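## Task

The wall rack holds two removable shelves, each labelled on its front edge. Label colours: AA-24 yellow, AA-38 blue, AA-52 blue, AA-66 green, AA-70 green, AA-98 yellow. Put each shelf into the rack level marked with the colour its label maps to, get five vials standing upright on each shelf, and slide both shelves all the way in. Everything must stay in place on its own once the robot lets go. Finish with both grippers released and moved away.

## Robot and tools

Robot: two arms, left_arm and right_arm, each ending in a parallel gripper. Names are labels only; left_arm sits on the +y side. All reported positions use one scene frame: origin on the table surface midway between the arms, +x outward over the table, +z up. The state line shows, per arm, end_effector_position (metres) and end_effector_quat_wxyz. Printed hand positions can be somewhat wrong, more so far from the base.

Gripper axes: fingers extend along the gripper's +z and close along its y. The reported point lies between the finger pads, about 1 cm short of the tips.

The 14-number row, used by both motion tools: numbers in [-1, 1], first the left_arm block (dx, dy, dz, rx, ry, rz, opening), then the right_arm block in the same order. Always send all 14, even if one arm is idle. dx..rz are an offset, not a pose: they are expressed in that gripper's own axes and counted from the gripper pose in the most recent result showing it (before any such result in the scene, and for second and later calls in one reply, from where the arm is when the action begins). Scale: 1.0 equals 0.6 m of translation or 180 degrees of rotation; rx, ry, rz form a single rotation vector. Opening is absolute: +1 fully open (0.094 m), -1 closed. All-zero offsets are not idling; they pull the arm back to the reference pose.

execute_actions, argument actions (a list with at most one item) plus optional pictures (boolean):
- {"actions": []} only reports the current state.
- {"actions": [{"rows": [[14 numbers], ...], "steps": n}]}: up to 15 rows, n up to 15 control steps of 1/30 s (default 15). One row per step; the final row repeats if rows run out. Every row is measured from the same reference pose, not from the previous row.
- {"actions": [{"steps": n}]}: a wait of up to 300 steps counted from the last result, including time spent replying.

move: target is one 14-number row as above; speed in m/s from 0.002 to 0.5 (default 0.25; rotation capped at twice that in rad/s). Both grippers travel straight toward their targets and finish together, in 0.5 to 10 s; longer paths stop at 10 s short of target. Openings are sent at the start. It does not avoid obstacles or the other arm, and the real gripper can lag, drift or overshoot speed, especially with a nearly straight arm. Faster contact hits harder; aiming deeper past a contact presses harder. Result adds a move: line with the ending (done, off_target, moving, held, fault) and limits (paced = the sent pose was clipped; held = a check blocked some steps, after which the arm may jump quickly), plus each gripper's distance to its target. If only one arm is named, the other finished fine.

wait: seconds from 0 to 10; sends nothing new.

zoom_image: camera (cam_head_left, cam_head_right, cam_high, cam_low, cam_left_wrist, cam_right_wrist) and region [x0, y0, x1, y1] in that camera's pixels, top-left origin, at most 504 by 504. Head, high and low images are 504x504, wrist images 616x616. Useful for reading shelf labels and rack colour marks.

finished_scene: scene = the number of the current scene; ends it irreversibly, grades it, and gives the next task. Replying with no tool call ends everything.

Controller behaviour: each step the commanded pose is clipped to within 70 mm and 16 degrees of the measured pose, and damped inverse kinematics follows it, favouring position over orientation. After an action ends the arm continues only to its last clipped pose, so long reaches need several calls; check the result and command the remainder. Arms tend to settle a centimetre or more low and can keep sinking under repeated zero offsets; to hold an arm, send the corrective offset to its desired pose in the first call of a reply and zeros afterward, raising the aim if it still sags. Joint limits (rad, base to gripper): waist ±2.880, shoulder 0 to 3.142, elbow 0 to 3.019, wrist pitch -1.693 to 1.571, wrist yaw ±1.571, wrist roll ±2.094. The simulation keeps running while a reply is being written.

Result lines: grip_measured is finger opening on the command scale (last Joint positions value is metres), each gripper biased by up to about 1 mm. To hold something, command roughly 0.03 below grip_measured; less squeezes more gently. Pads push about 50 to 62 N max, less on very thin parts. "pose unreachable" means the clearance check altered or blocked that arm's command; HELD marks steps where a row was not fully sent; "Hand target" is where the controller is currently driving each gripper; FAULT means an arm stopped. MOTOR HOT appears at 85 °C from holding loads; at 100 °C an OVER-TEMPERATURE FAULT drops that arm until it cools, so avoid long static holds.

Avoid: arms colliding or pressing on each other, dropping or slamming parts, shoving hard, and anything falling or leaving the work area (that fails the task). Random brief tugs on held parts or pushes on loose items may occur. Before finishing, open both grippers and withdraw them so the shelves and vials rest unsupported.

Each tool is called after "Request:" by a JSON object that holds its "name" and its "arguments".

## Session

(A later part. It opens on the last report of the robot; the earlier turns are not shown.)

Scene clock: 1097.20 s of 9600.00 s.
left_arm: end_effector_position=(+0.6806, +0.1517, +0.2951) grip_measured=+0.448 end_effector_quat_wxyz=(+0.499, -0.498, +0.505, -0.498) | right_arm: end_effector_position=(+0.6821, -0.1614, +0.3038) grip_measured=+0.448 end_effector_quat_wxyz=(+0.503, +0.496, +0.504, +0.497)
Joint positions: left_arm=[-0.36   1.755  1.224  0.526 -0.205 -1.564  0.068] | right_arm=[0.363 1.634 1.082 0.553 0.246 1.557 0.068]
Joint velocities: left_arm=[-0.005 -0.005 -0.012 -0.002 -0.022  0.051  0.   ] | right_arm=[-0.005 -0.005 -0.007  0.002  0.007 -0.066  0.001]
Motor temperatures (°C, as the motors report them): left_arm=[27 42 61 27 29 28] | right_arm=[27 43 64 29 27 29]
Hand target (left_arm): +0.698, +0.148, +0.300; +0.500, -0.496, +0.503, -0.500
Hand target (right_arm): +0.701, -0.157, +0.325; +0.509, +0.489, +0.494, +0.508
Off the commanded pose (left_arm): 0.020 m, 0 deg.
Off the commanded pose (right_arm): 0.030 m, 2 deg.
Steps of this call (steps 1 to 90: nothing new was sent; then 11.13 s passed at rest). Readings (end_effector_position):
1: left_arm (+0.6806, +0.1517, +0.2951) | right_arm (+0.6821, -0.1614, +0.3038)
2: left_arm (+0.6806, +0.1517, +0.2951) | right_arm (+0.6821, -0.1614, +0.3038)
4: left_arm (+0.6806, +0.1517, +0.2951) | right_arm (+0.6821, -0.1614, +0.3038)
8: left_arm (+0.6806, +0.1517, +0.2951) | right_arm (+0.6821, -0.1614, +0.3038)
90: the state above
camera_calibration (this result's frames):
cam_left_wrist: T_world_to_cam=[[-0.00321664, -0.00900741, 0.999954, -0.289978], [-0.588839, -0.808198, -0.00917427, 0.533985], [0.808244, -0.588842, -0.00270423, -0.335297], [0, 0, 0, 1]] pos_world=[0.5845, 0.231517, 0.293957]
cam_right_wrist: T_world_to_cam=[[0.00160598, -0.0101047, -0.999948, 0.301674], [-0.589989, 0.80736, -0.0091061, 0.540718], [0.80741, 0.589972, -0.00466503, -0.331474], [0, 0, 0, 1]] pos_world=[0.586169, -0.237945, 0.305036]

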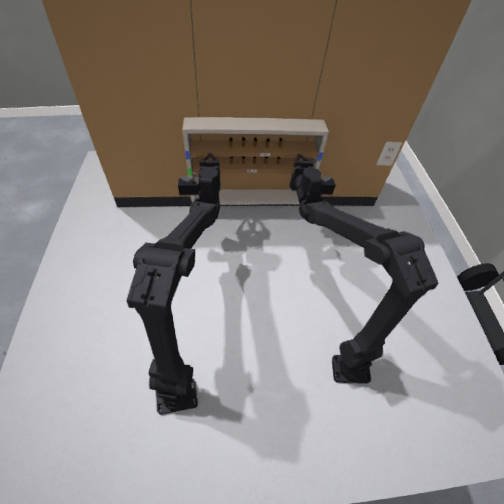

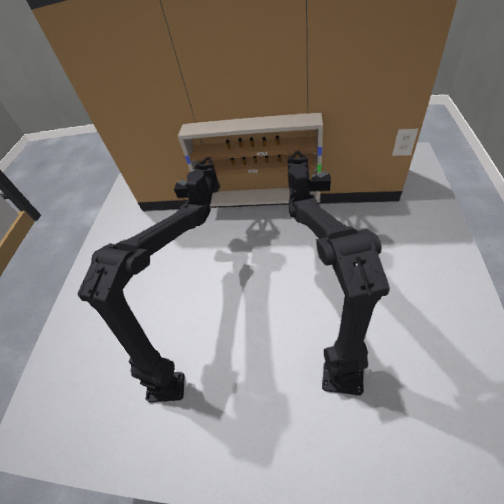

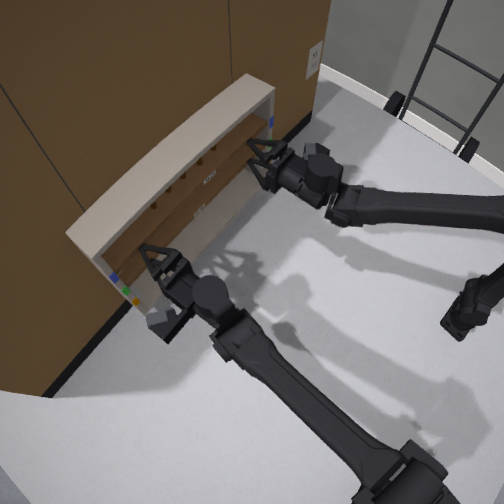

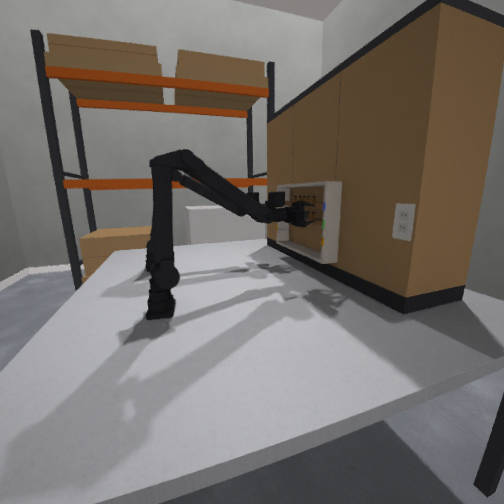

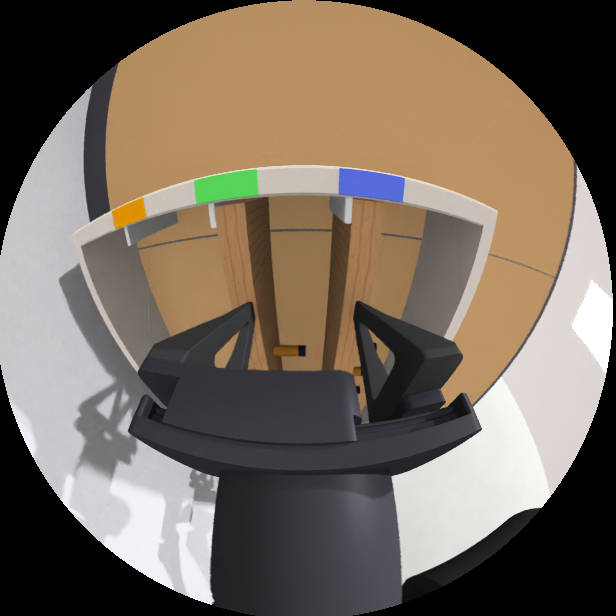

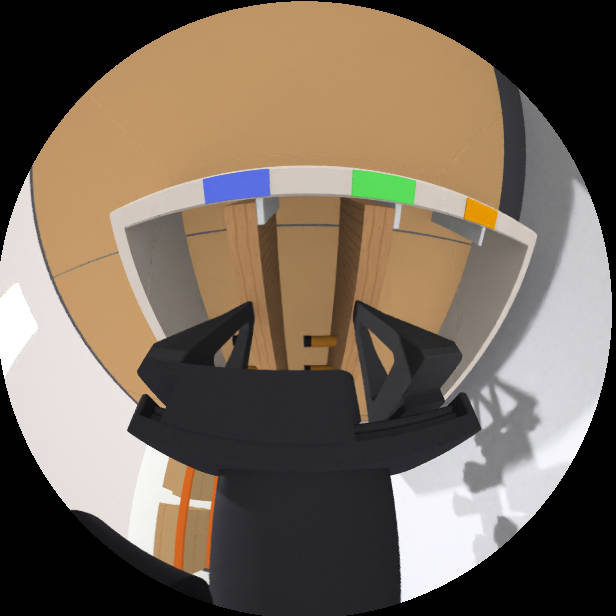

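Request:
{"name": "execute_actions", "arguments": {"actions": [{"rows": [[0.004,-0.014,0.020,0.003,0,0,0.45, 0.005,0.041,0.022,-0.013,0,0,0.45],[0.002,-0.020,0.010,0.006,0,0,0.45, 0.003,0.047,0.011,-0.015,0,0,0.45],[0.0,-0.026,0.0,0.008,0,0,0.45, 0.0,0.053,0.0,-0.017,0,0,0.45],[-0.002,-0.030,-0.008,0.010,0,0,0.45, -0.002,0.058,-0.008,-0.018,0,0,0.45],[-0.003,-0.030,-0.015,0.010,0,0,0.45, -0.004,0.058,-0.015,-0.018,0,0,0.45],[-0.005,-0.030,-0.022,0.010,0,0,0.45, -0.006,0.058,-0.022,-0.018,0,0,0.45],[-0.006,-0.030,-0.030,0.010,0,0,0.45, -0.008,0.058,-0.030,-0.018,0,0,0.45],[-0.008,-0.030,-0.038,0.010,0,0,0.45, -0.010,0.058,-0.038,-0.018,0,0,0.45],[-0.010,-0.030,-0.046,0.010,0,0,0.45, -0.012,0.058,-0.046,-0.018,0,0,0.45],[-0.011,-0.030,-0.054,0.010,0,0,0.45, -0.014,0.058,-0.054,-0.018,0,0,0.45],[-0.013,-0.030,-0.062,0.010,0,0,0.45, -0.016,0.058,-0.062,-0.018,0,0,0.45],[-0.015,-0.030,-0.070,0.010,0,0,0.45, -0.018,0.058,-0.070,-0.018,0,0,0.45],[-0.016,-0.030,-0.078,0.010,0,0,0.45, -0.020,0.058,-0.078,-0.018,0,0,0.45],[-0.018,-0.030,-0.086,0.010,0,0,0.45, -0.022,0.058,-0.086,-0.018,0,0,0.45],[-0.020,-0.030,-0.094,0.010,0,0,0.45, -0.024,0.058,-0.094,-0.018,0,0,0.45]], "steps": 15}], "pictures": false}}

Request:
{"name": "execute_actions", "arguments": {"actions": [{"rows": [[-0.008,-0.030,-0.036,0.010,0,0,0.45, -0.010,0.058,-0.036,-0.018,0,0,0.45],[-0.011,-0.030,-0.048,0.010,0,0,0.45, -0.013,0.058,-0.048,-0.018,0,0,0.45],[-0.014,-0.030,-0.060,0.010,0,0,0.45, -0.016,0.058,-0.060,-0.018,0,0,0.45],[-0.017,-0.030,-0.073,0.010,0,0,0.45, -0.020,0.058,-0.073,-0.018,0,0,0.45],[-0.020,-0.030,-0.086,0.010,0,0,0.45, -0.024,0.058,-0.086,-0.018,0,0,0.45],[-0.023,-0.030,-0.099,0.010,0,0,0.45, -0.028,0.058,-0.099,-0.018,0,0,0.45],[-0.026,-0.030,-0.112,0.010,0,0,0.45, -0.032,0.058,-0.112,-0.018,0,0,0.45],[-0.029,-0.030,-0.125,0.010,0,0,0.45, -0.036,0.058,-0.125,-0.018,0,0,0.45],[-0.032,-0.030,-0.138,0.010,0,0,0.45, -0.040,0.058,-0.138,-0.018,0,0,0.45],[-0.035,-0.030,-0.151,0.010,0,0,0.45, -0.044,0.058,-0.151,-0.018,0,0,0.45],[-0.038,-0.030,-0.163,0.010,0,0,0.45, -0.047,0.058,-0.163,-0.018,0,0,0.45],[-0.040,-0.030,-0.173,0.010,0,0,0.45, -0.050,0.057,-0.173,-0.018,0,0,0.45],[-0.042,-0.029,-0.181,0.010,0,0,0.45, -0.052,0.056,-0.181,-0.018,0,0,0.45],[-0.043,-0.028,-0.187,0.010,0,0,0.45, -0.053,0.055,-0.187,-0.018,0,0,0.45],[-0.044,-0.027,-0.190,0.010,0,0,0.45, -0.054,0.054,-0.190,-0.018,0,0,0.45]], "steps": 15}]}}

Scene clock: 1113.03 s of 9600.00 s.
left_arm: end_effector_position=(+0.6366, +0.1611, +0.2995) grip_measured=+0.448 end_effector_quat_wxyz=(+0.499, -0.498, +0.506, -0.497) | right_arm: end_effector_position=(+0.6426, -0.1714, +0.3092) grip_measured=+0.448 end_effector_quat_wxyz=(+0.504, +0.495, +0.506, +0.496)
Joint positions: left_arm=[-0.36   1.646  1.09   0.548 -0.205 -1.564  0.068] | right_arm=[0.363 1.529 0.972 0.556 0.246 1.553 0.068]
Joint velocities: left_arm=[-0.005 -0.376 -0.408  0.11   0.022  0.095 -0.   ] | right_arm=[-0.015 -0.415 -0.383  0.056  0.037  0.007  0.   ]
Motor temperatures (°C, as the motors report them): left_arm=[27 42 61 27 29 28] | right_arm=[27 43 65 29 27 29]
Hand target (left_arm): +0.625, +0.163, +0.313; +0.507, -0.490, +0.497, -0.506
Hand target (right_arm): +0.627, -0.176, +0.336; +0.517, +0.482, +0.490, +0.511
Off the commanded pose (left_arm): 0.019 m, 2 deg.
Off the commanded pose (right_arm): 0.034 m, 3 deg.
Steps of this call (steps 1 to 90: nothing new was sent; then 12.33 s passed at rest; steps 91 to 105: all 15 steps of this action). Readings (end_effector_position):
91: left_arm (+0.6806, +0.1517, +0.2951) | right_arm (+0.6821, -0.1614, +0.3038)
92: left_arm (+0.6806, +0.1517, +0.2951) | right_arm (+0.6821, -0.1614, +0.3038)
94: left_arm (+0.6801, +0.1518, +0.2958) | right_arm (+0.6819, -0.1614, +0.3046)
98: left_arm (+0.6714, +0.1537, +0.2959) | right_arm (+0.6770, -0.1627, +0.3055)
105: the state above

Scene clock: 1113.53 s of 9600.00 s.
left_arm: end_effector_position=(+0.5297, +0.1838, +0.3102) grip_measured=+0.448 end_effector_quat_wxyz=(+0.500, -0.496, +0.503, -0.500) | right_arm: end_effector_position=(+0.5382, -0.1968, +0.3320) grip_measured=+0.448 end_effector_quat_wxyz=(+0.511, +0.484, +0.495, +0.509)
Joint positions: left_arm=[-0.36   1.364  0.798  0.567 -0.204 -1.564  0.068] | right_arm=[0.363 1.227 0.712 0.557 0.239 1.548 0.068]
Joint velocities: left_arm=[-0.005 -0.415 -0.349  0.022 -0.022 -0.037 -0.   ] | right_arm=[-0.024 -0.484 -0.315  0.007  0.051  0.037  0.   ]
Motor temperatures (°C, as the motors report them): left_arm=[27 42 61 27 29 28] | right_arm=[27 43 64 29 27 29]
Hand target (left_arm): +0.523, +0.187, +0.315; +0.507, -0.491, +0.498, -0.505
Hand target (right_arm): +0.530, -0.204, +0.339; +0.518, +0.481, +0.491, +0.510
Off the commanded pose (left_arm): 0.010 m, 1 deg.
Off the commanded pose (right_arm): 0.016 m, 1 deg.
Steps of this call (steps 1 to 15: all 15 steps of this action). Readings (end_effector_position):
1: left_arm (+0.6313, +0.1622, +0.3004) | right_arm (+0.6376, -0.1727, +0.3111)
2: left_arm (+0.6254, +0.1635, +0.3009) | right_arm (+0.6326, -0.1739, +0.3132)
4: left_arm (+0.6118, +0.1664, +0.3024) | right_arm (+0.6213, -0.1767, +0.3178)
8: left_arm (+0.5803, +0.1731, +0.3054) | right_arm (+0.5910, -0.1839, +0.3234)
15: the state above
camera_calibration (this result's frames):
cam_left_wrist: T_world_to_cam=[[-0.00956662, -0.00763991, 0.999925, -0.302137], [-0.589697, -0.807538, -0.0118118, 0.472364], [0.807568, -0.589766, 0.00322018, -0.195691], [0, 0, 0, 1]] pos_world=[0.433695, 0.263731, 0.308324]
cam_right_wrist: T_world_to_cam=[[0.042045, -0.00862988, -0.999078, 0.308013], [-0.594542, 0.803429, -0.0319605, 0.493932], [0.802964, 0.595338, 0.0286493, -0.201913], [0, 0, 0, 1]] pos_world=[0.442842, -0.273975, 0.3293]

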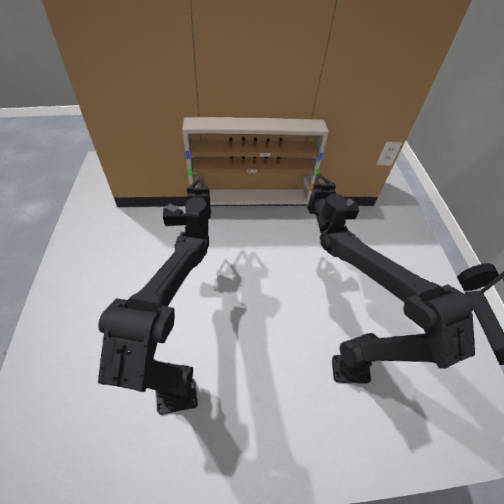

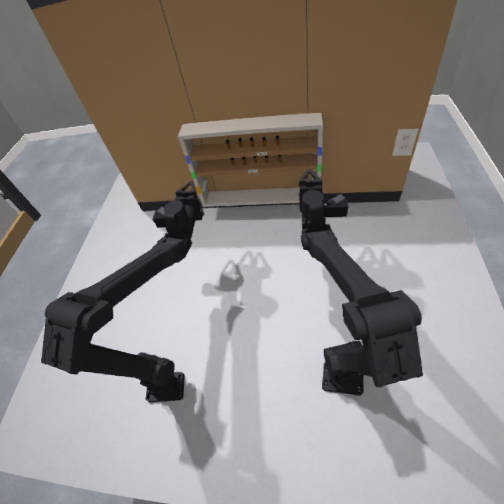

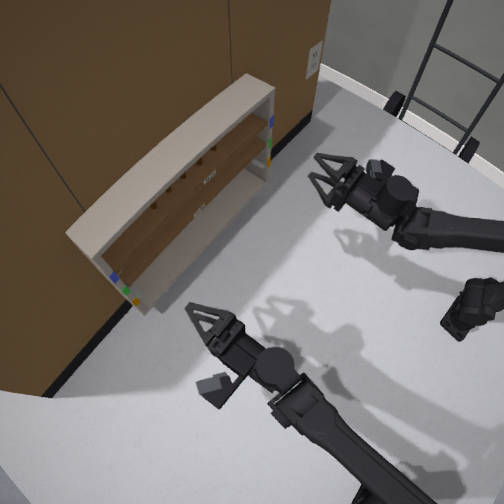

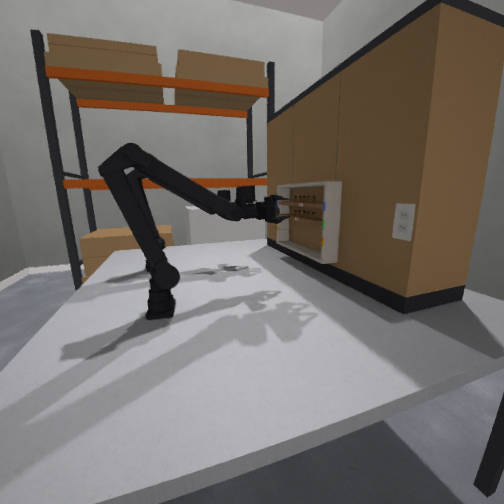

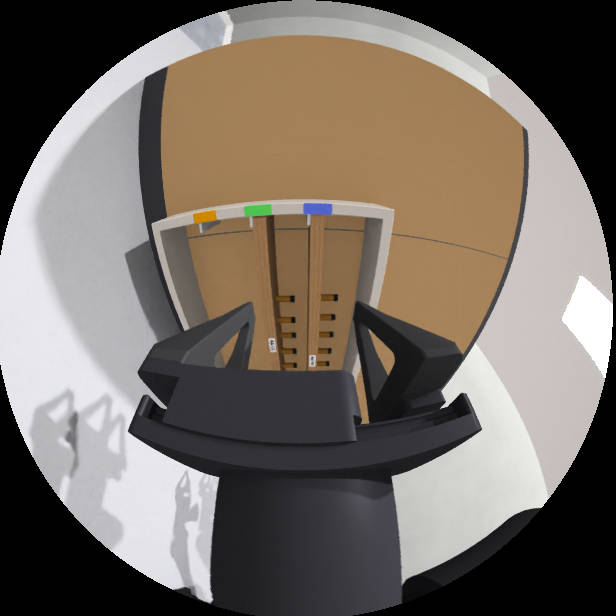

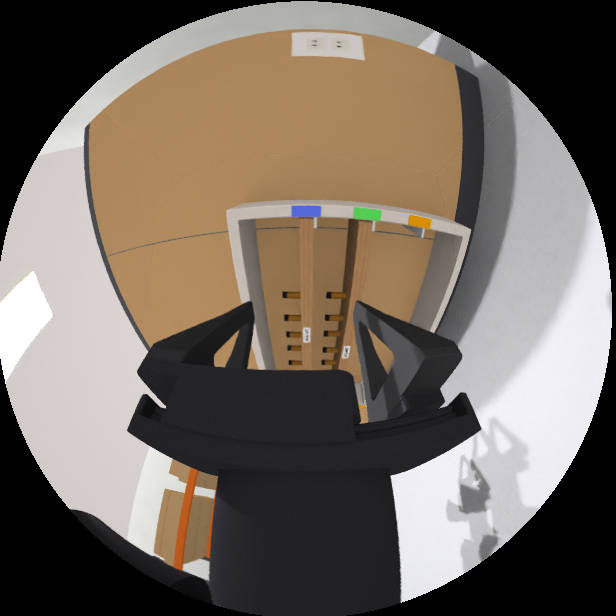

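Request:
{"name": "zoom_image", "arguments": {"camera": "cam_head_left", "region": [175, 110, 335, 210]}}

Request:
{"name": "zoom_image", "arguments": {"camera": "cam_left_wrist", "region": [230, 200, 370, 380]}}

Request:
{"name": "zoom_image", "arguments": {"camera": "cam_right_wrist", "region": [250, 200, 390, 380]}}

Region (175, 110, 335, 210) of cam_head_left's 504x504 image, scaled by 3.150, with more detail than that image has; it fills the top 315 rows of this view, and the rest is white.

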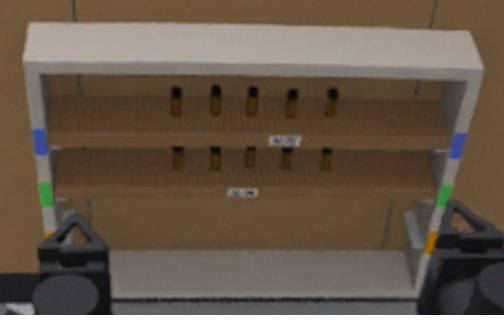

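Region (230, 200, 370, 380) of cam_left_wrist's 616x616 image, scaled by 2.800, with more detail than that image has.

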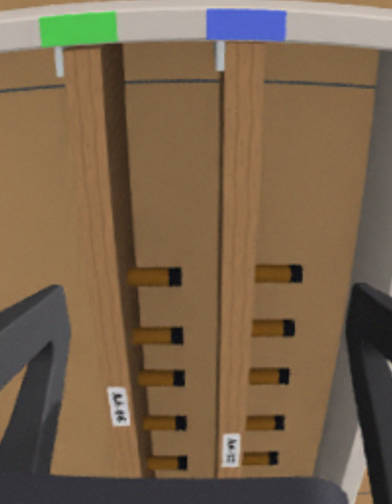

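Region (250, 200, 390, 380) of cam_right_wrist's 616x616 image, scaled by 2.800, with more detail than that image has.

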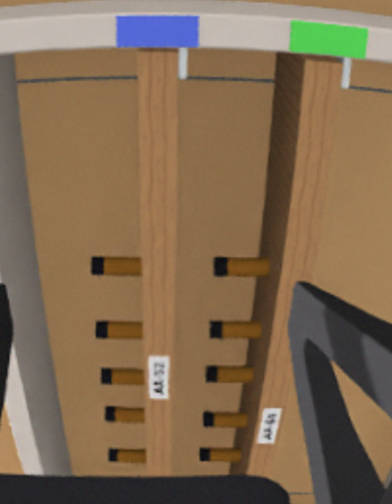

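Request:
{"name": "move", "arguments": {"target": [-0.06,0,-0.17,0,0,0,0.45, -0.06,0,-0.17,0,0,0,0.45], "speed": 0.25}}

Scene clock: 1122.30 s of 9600.00 s.
left_arm: end_effector_position=(+0.4259, +0.2159, +0.3175) grip_measured=+0.448 end_effector_quat_wxyz=(+0.504, -0.490, +0.498, -0.509) | right_arm: end_effector_position=(+0.4350, -0.2290, +0.3303) grip_measured=+0.448 end_effector_quat_wxyz=(+0.512, +0.478, +0.493, +0.516)
Joint positions: left_arm=[-0.324  1.038  0.548  0.516 -0.162 -1.564  0.068] | right_arm=[0.334 0.872 0.475 0.455 0.201 1.548 0.068]
Joint velocities: left_arm=[-0.015 -0.015  0.012  0.002  0.007 -0.081 -0.001] | right_arm=[-0.015 -0.005  0.017 -0.007  0.037 -0.007 -0.   ]
Motor temperatures (°C, as the motors report them): left_arm=[27 41 58 27 29 28] | right_arm=[27 42 60 29 27 29]
Hand target (left_arm): +0.428, +0.220, +0.309; +0.500, -0.497, +0.503, -0.500
Hand target (right_arm): +0.437, -0.233, +0.326; +0.511, +0.484, +0.495, +0.510
Off the commanded pose (left_arm): 0.009 m, 1 deg.
Off the commanded pose (right_arm): 0.005 m, 1 deg.
After step 90, 4.83 s passed at rest.
move: done
camera_calibration (this result's frames):
cam_left_wrist: T_world_to_cam=[[-0.0344079, -0.00322589, 0.999403, -0.300404], [-0.594489, -0.803773, -0.0230618, 0.441938], [0.803367, -0.594927, 0.0257384, -0.0972352], [0, 0, 0, 1]] pos_world=[0.330506, 0.296401, 0.312919]
cam_right_wrist: T_world_to_cam=[[0.0577608, -0.00678136, -0.998307, 0.303693], [-0.60156, 0.797814, -0.040225, 0.462935], [0.796737, 0.602865, 0.042003, -0.0997823], [0, 0, 0, 1]] pos_world=[0.340442, -0.307121, 0.325991]

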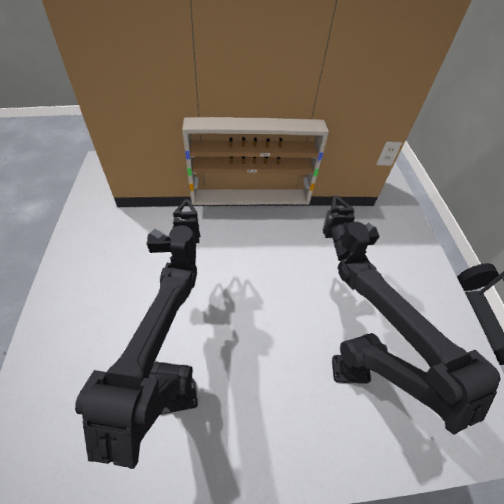

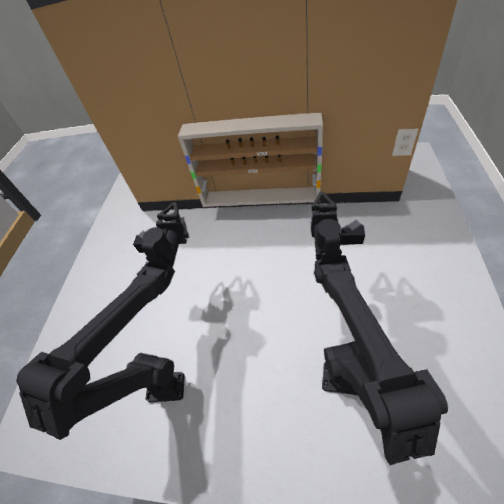

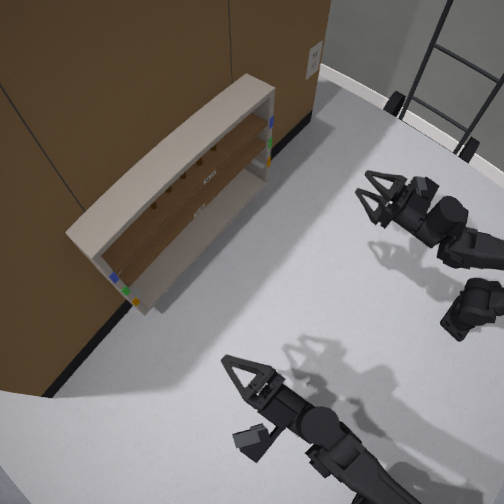

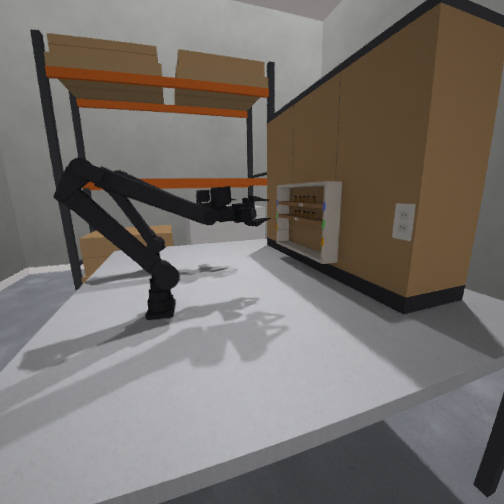

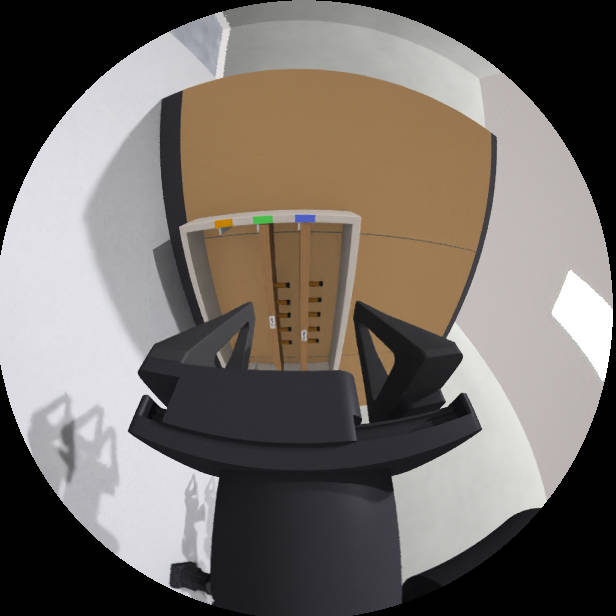

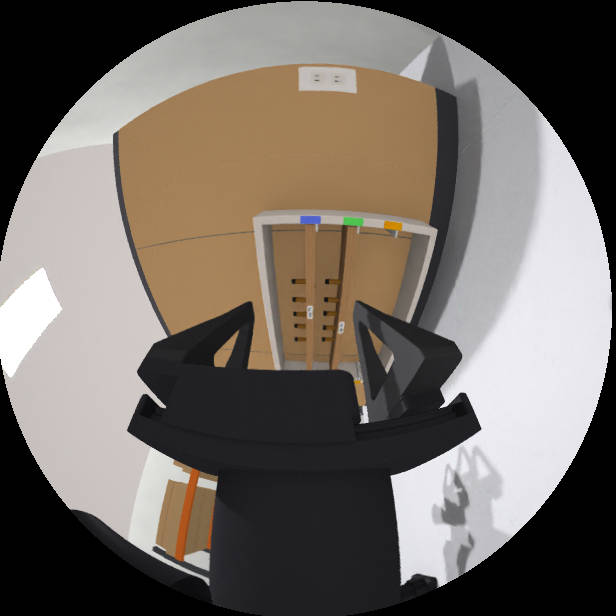

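Request:
{"name": "finished_scene", "arguments": {"scene": 1}}

The scene is finished: the task was done.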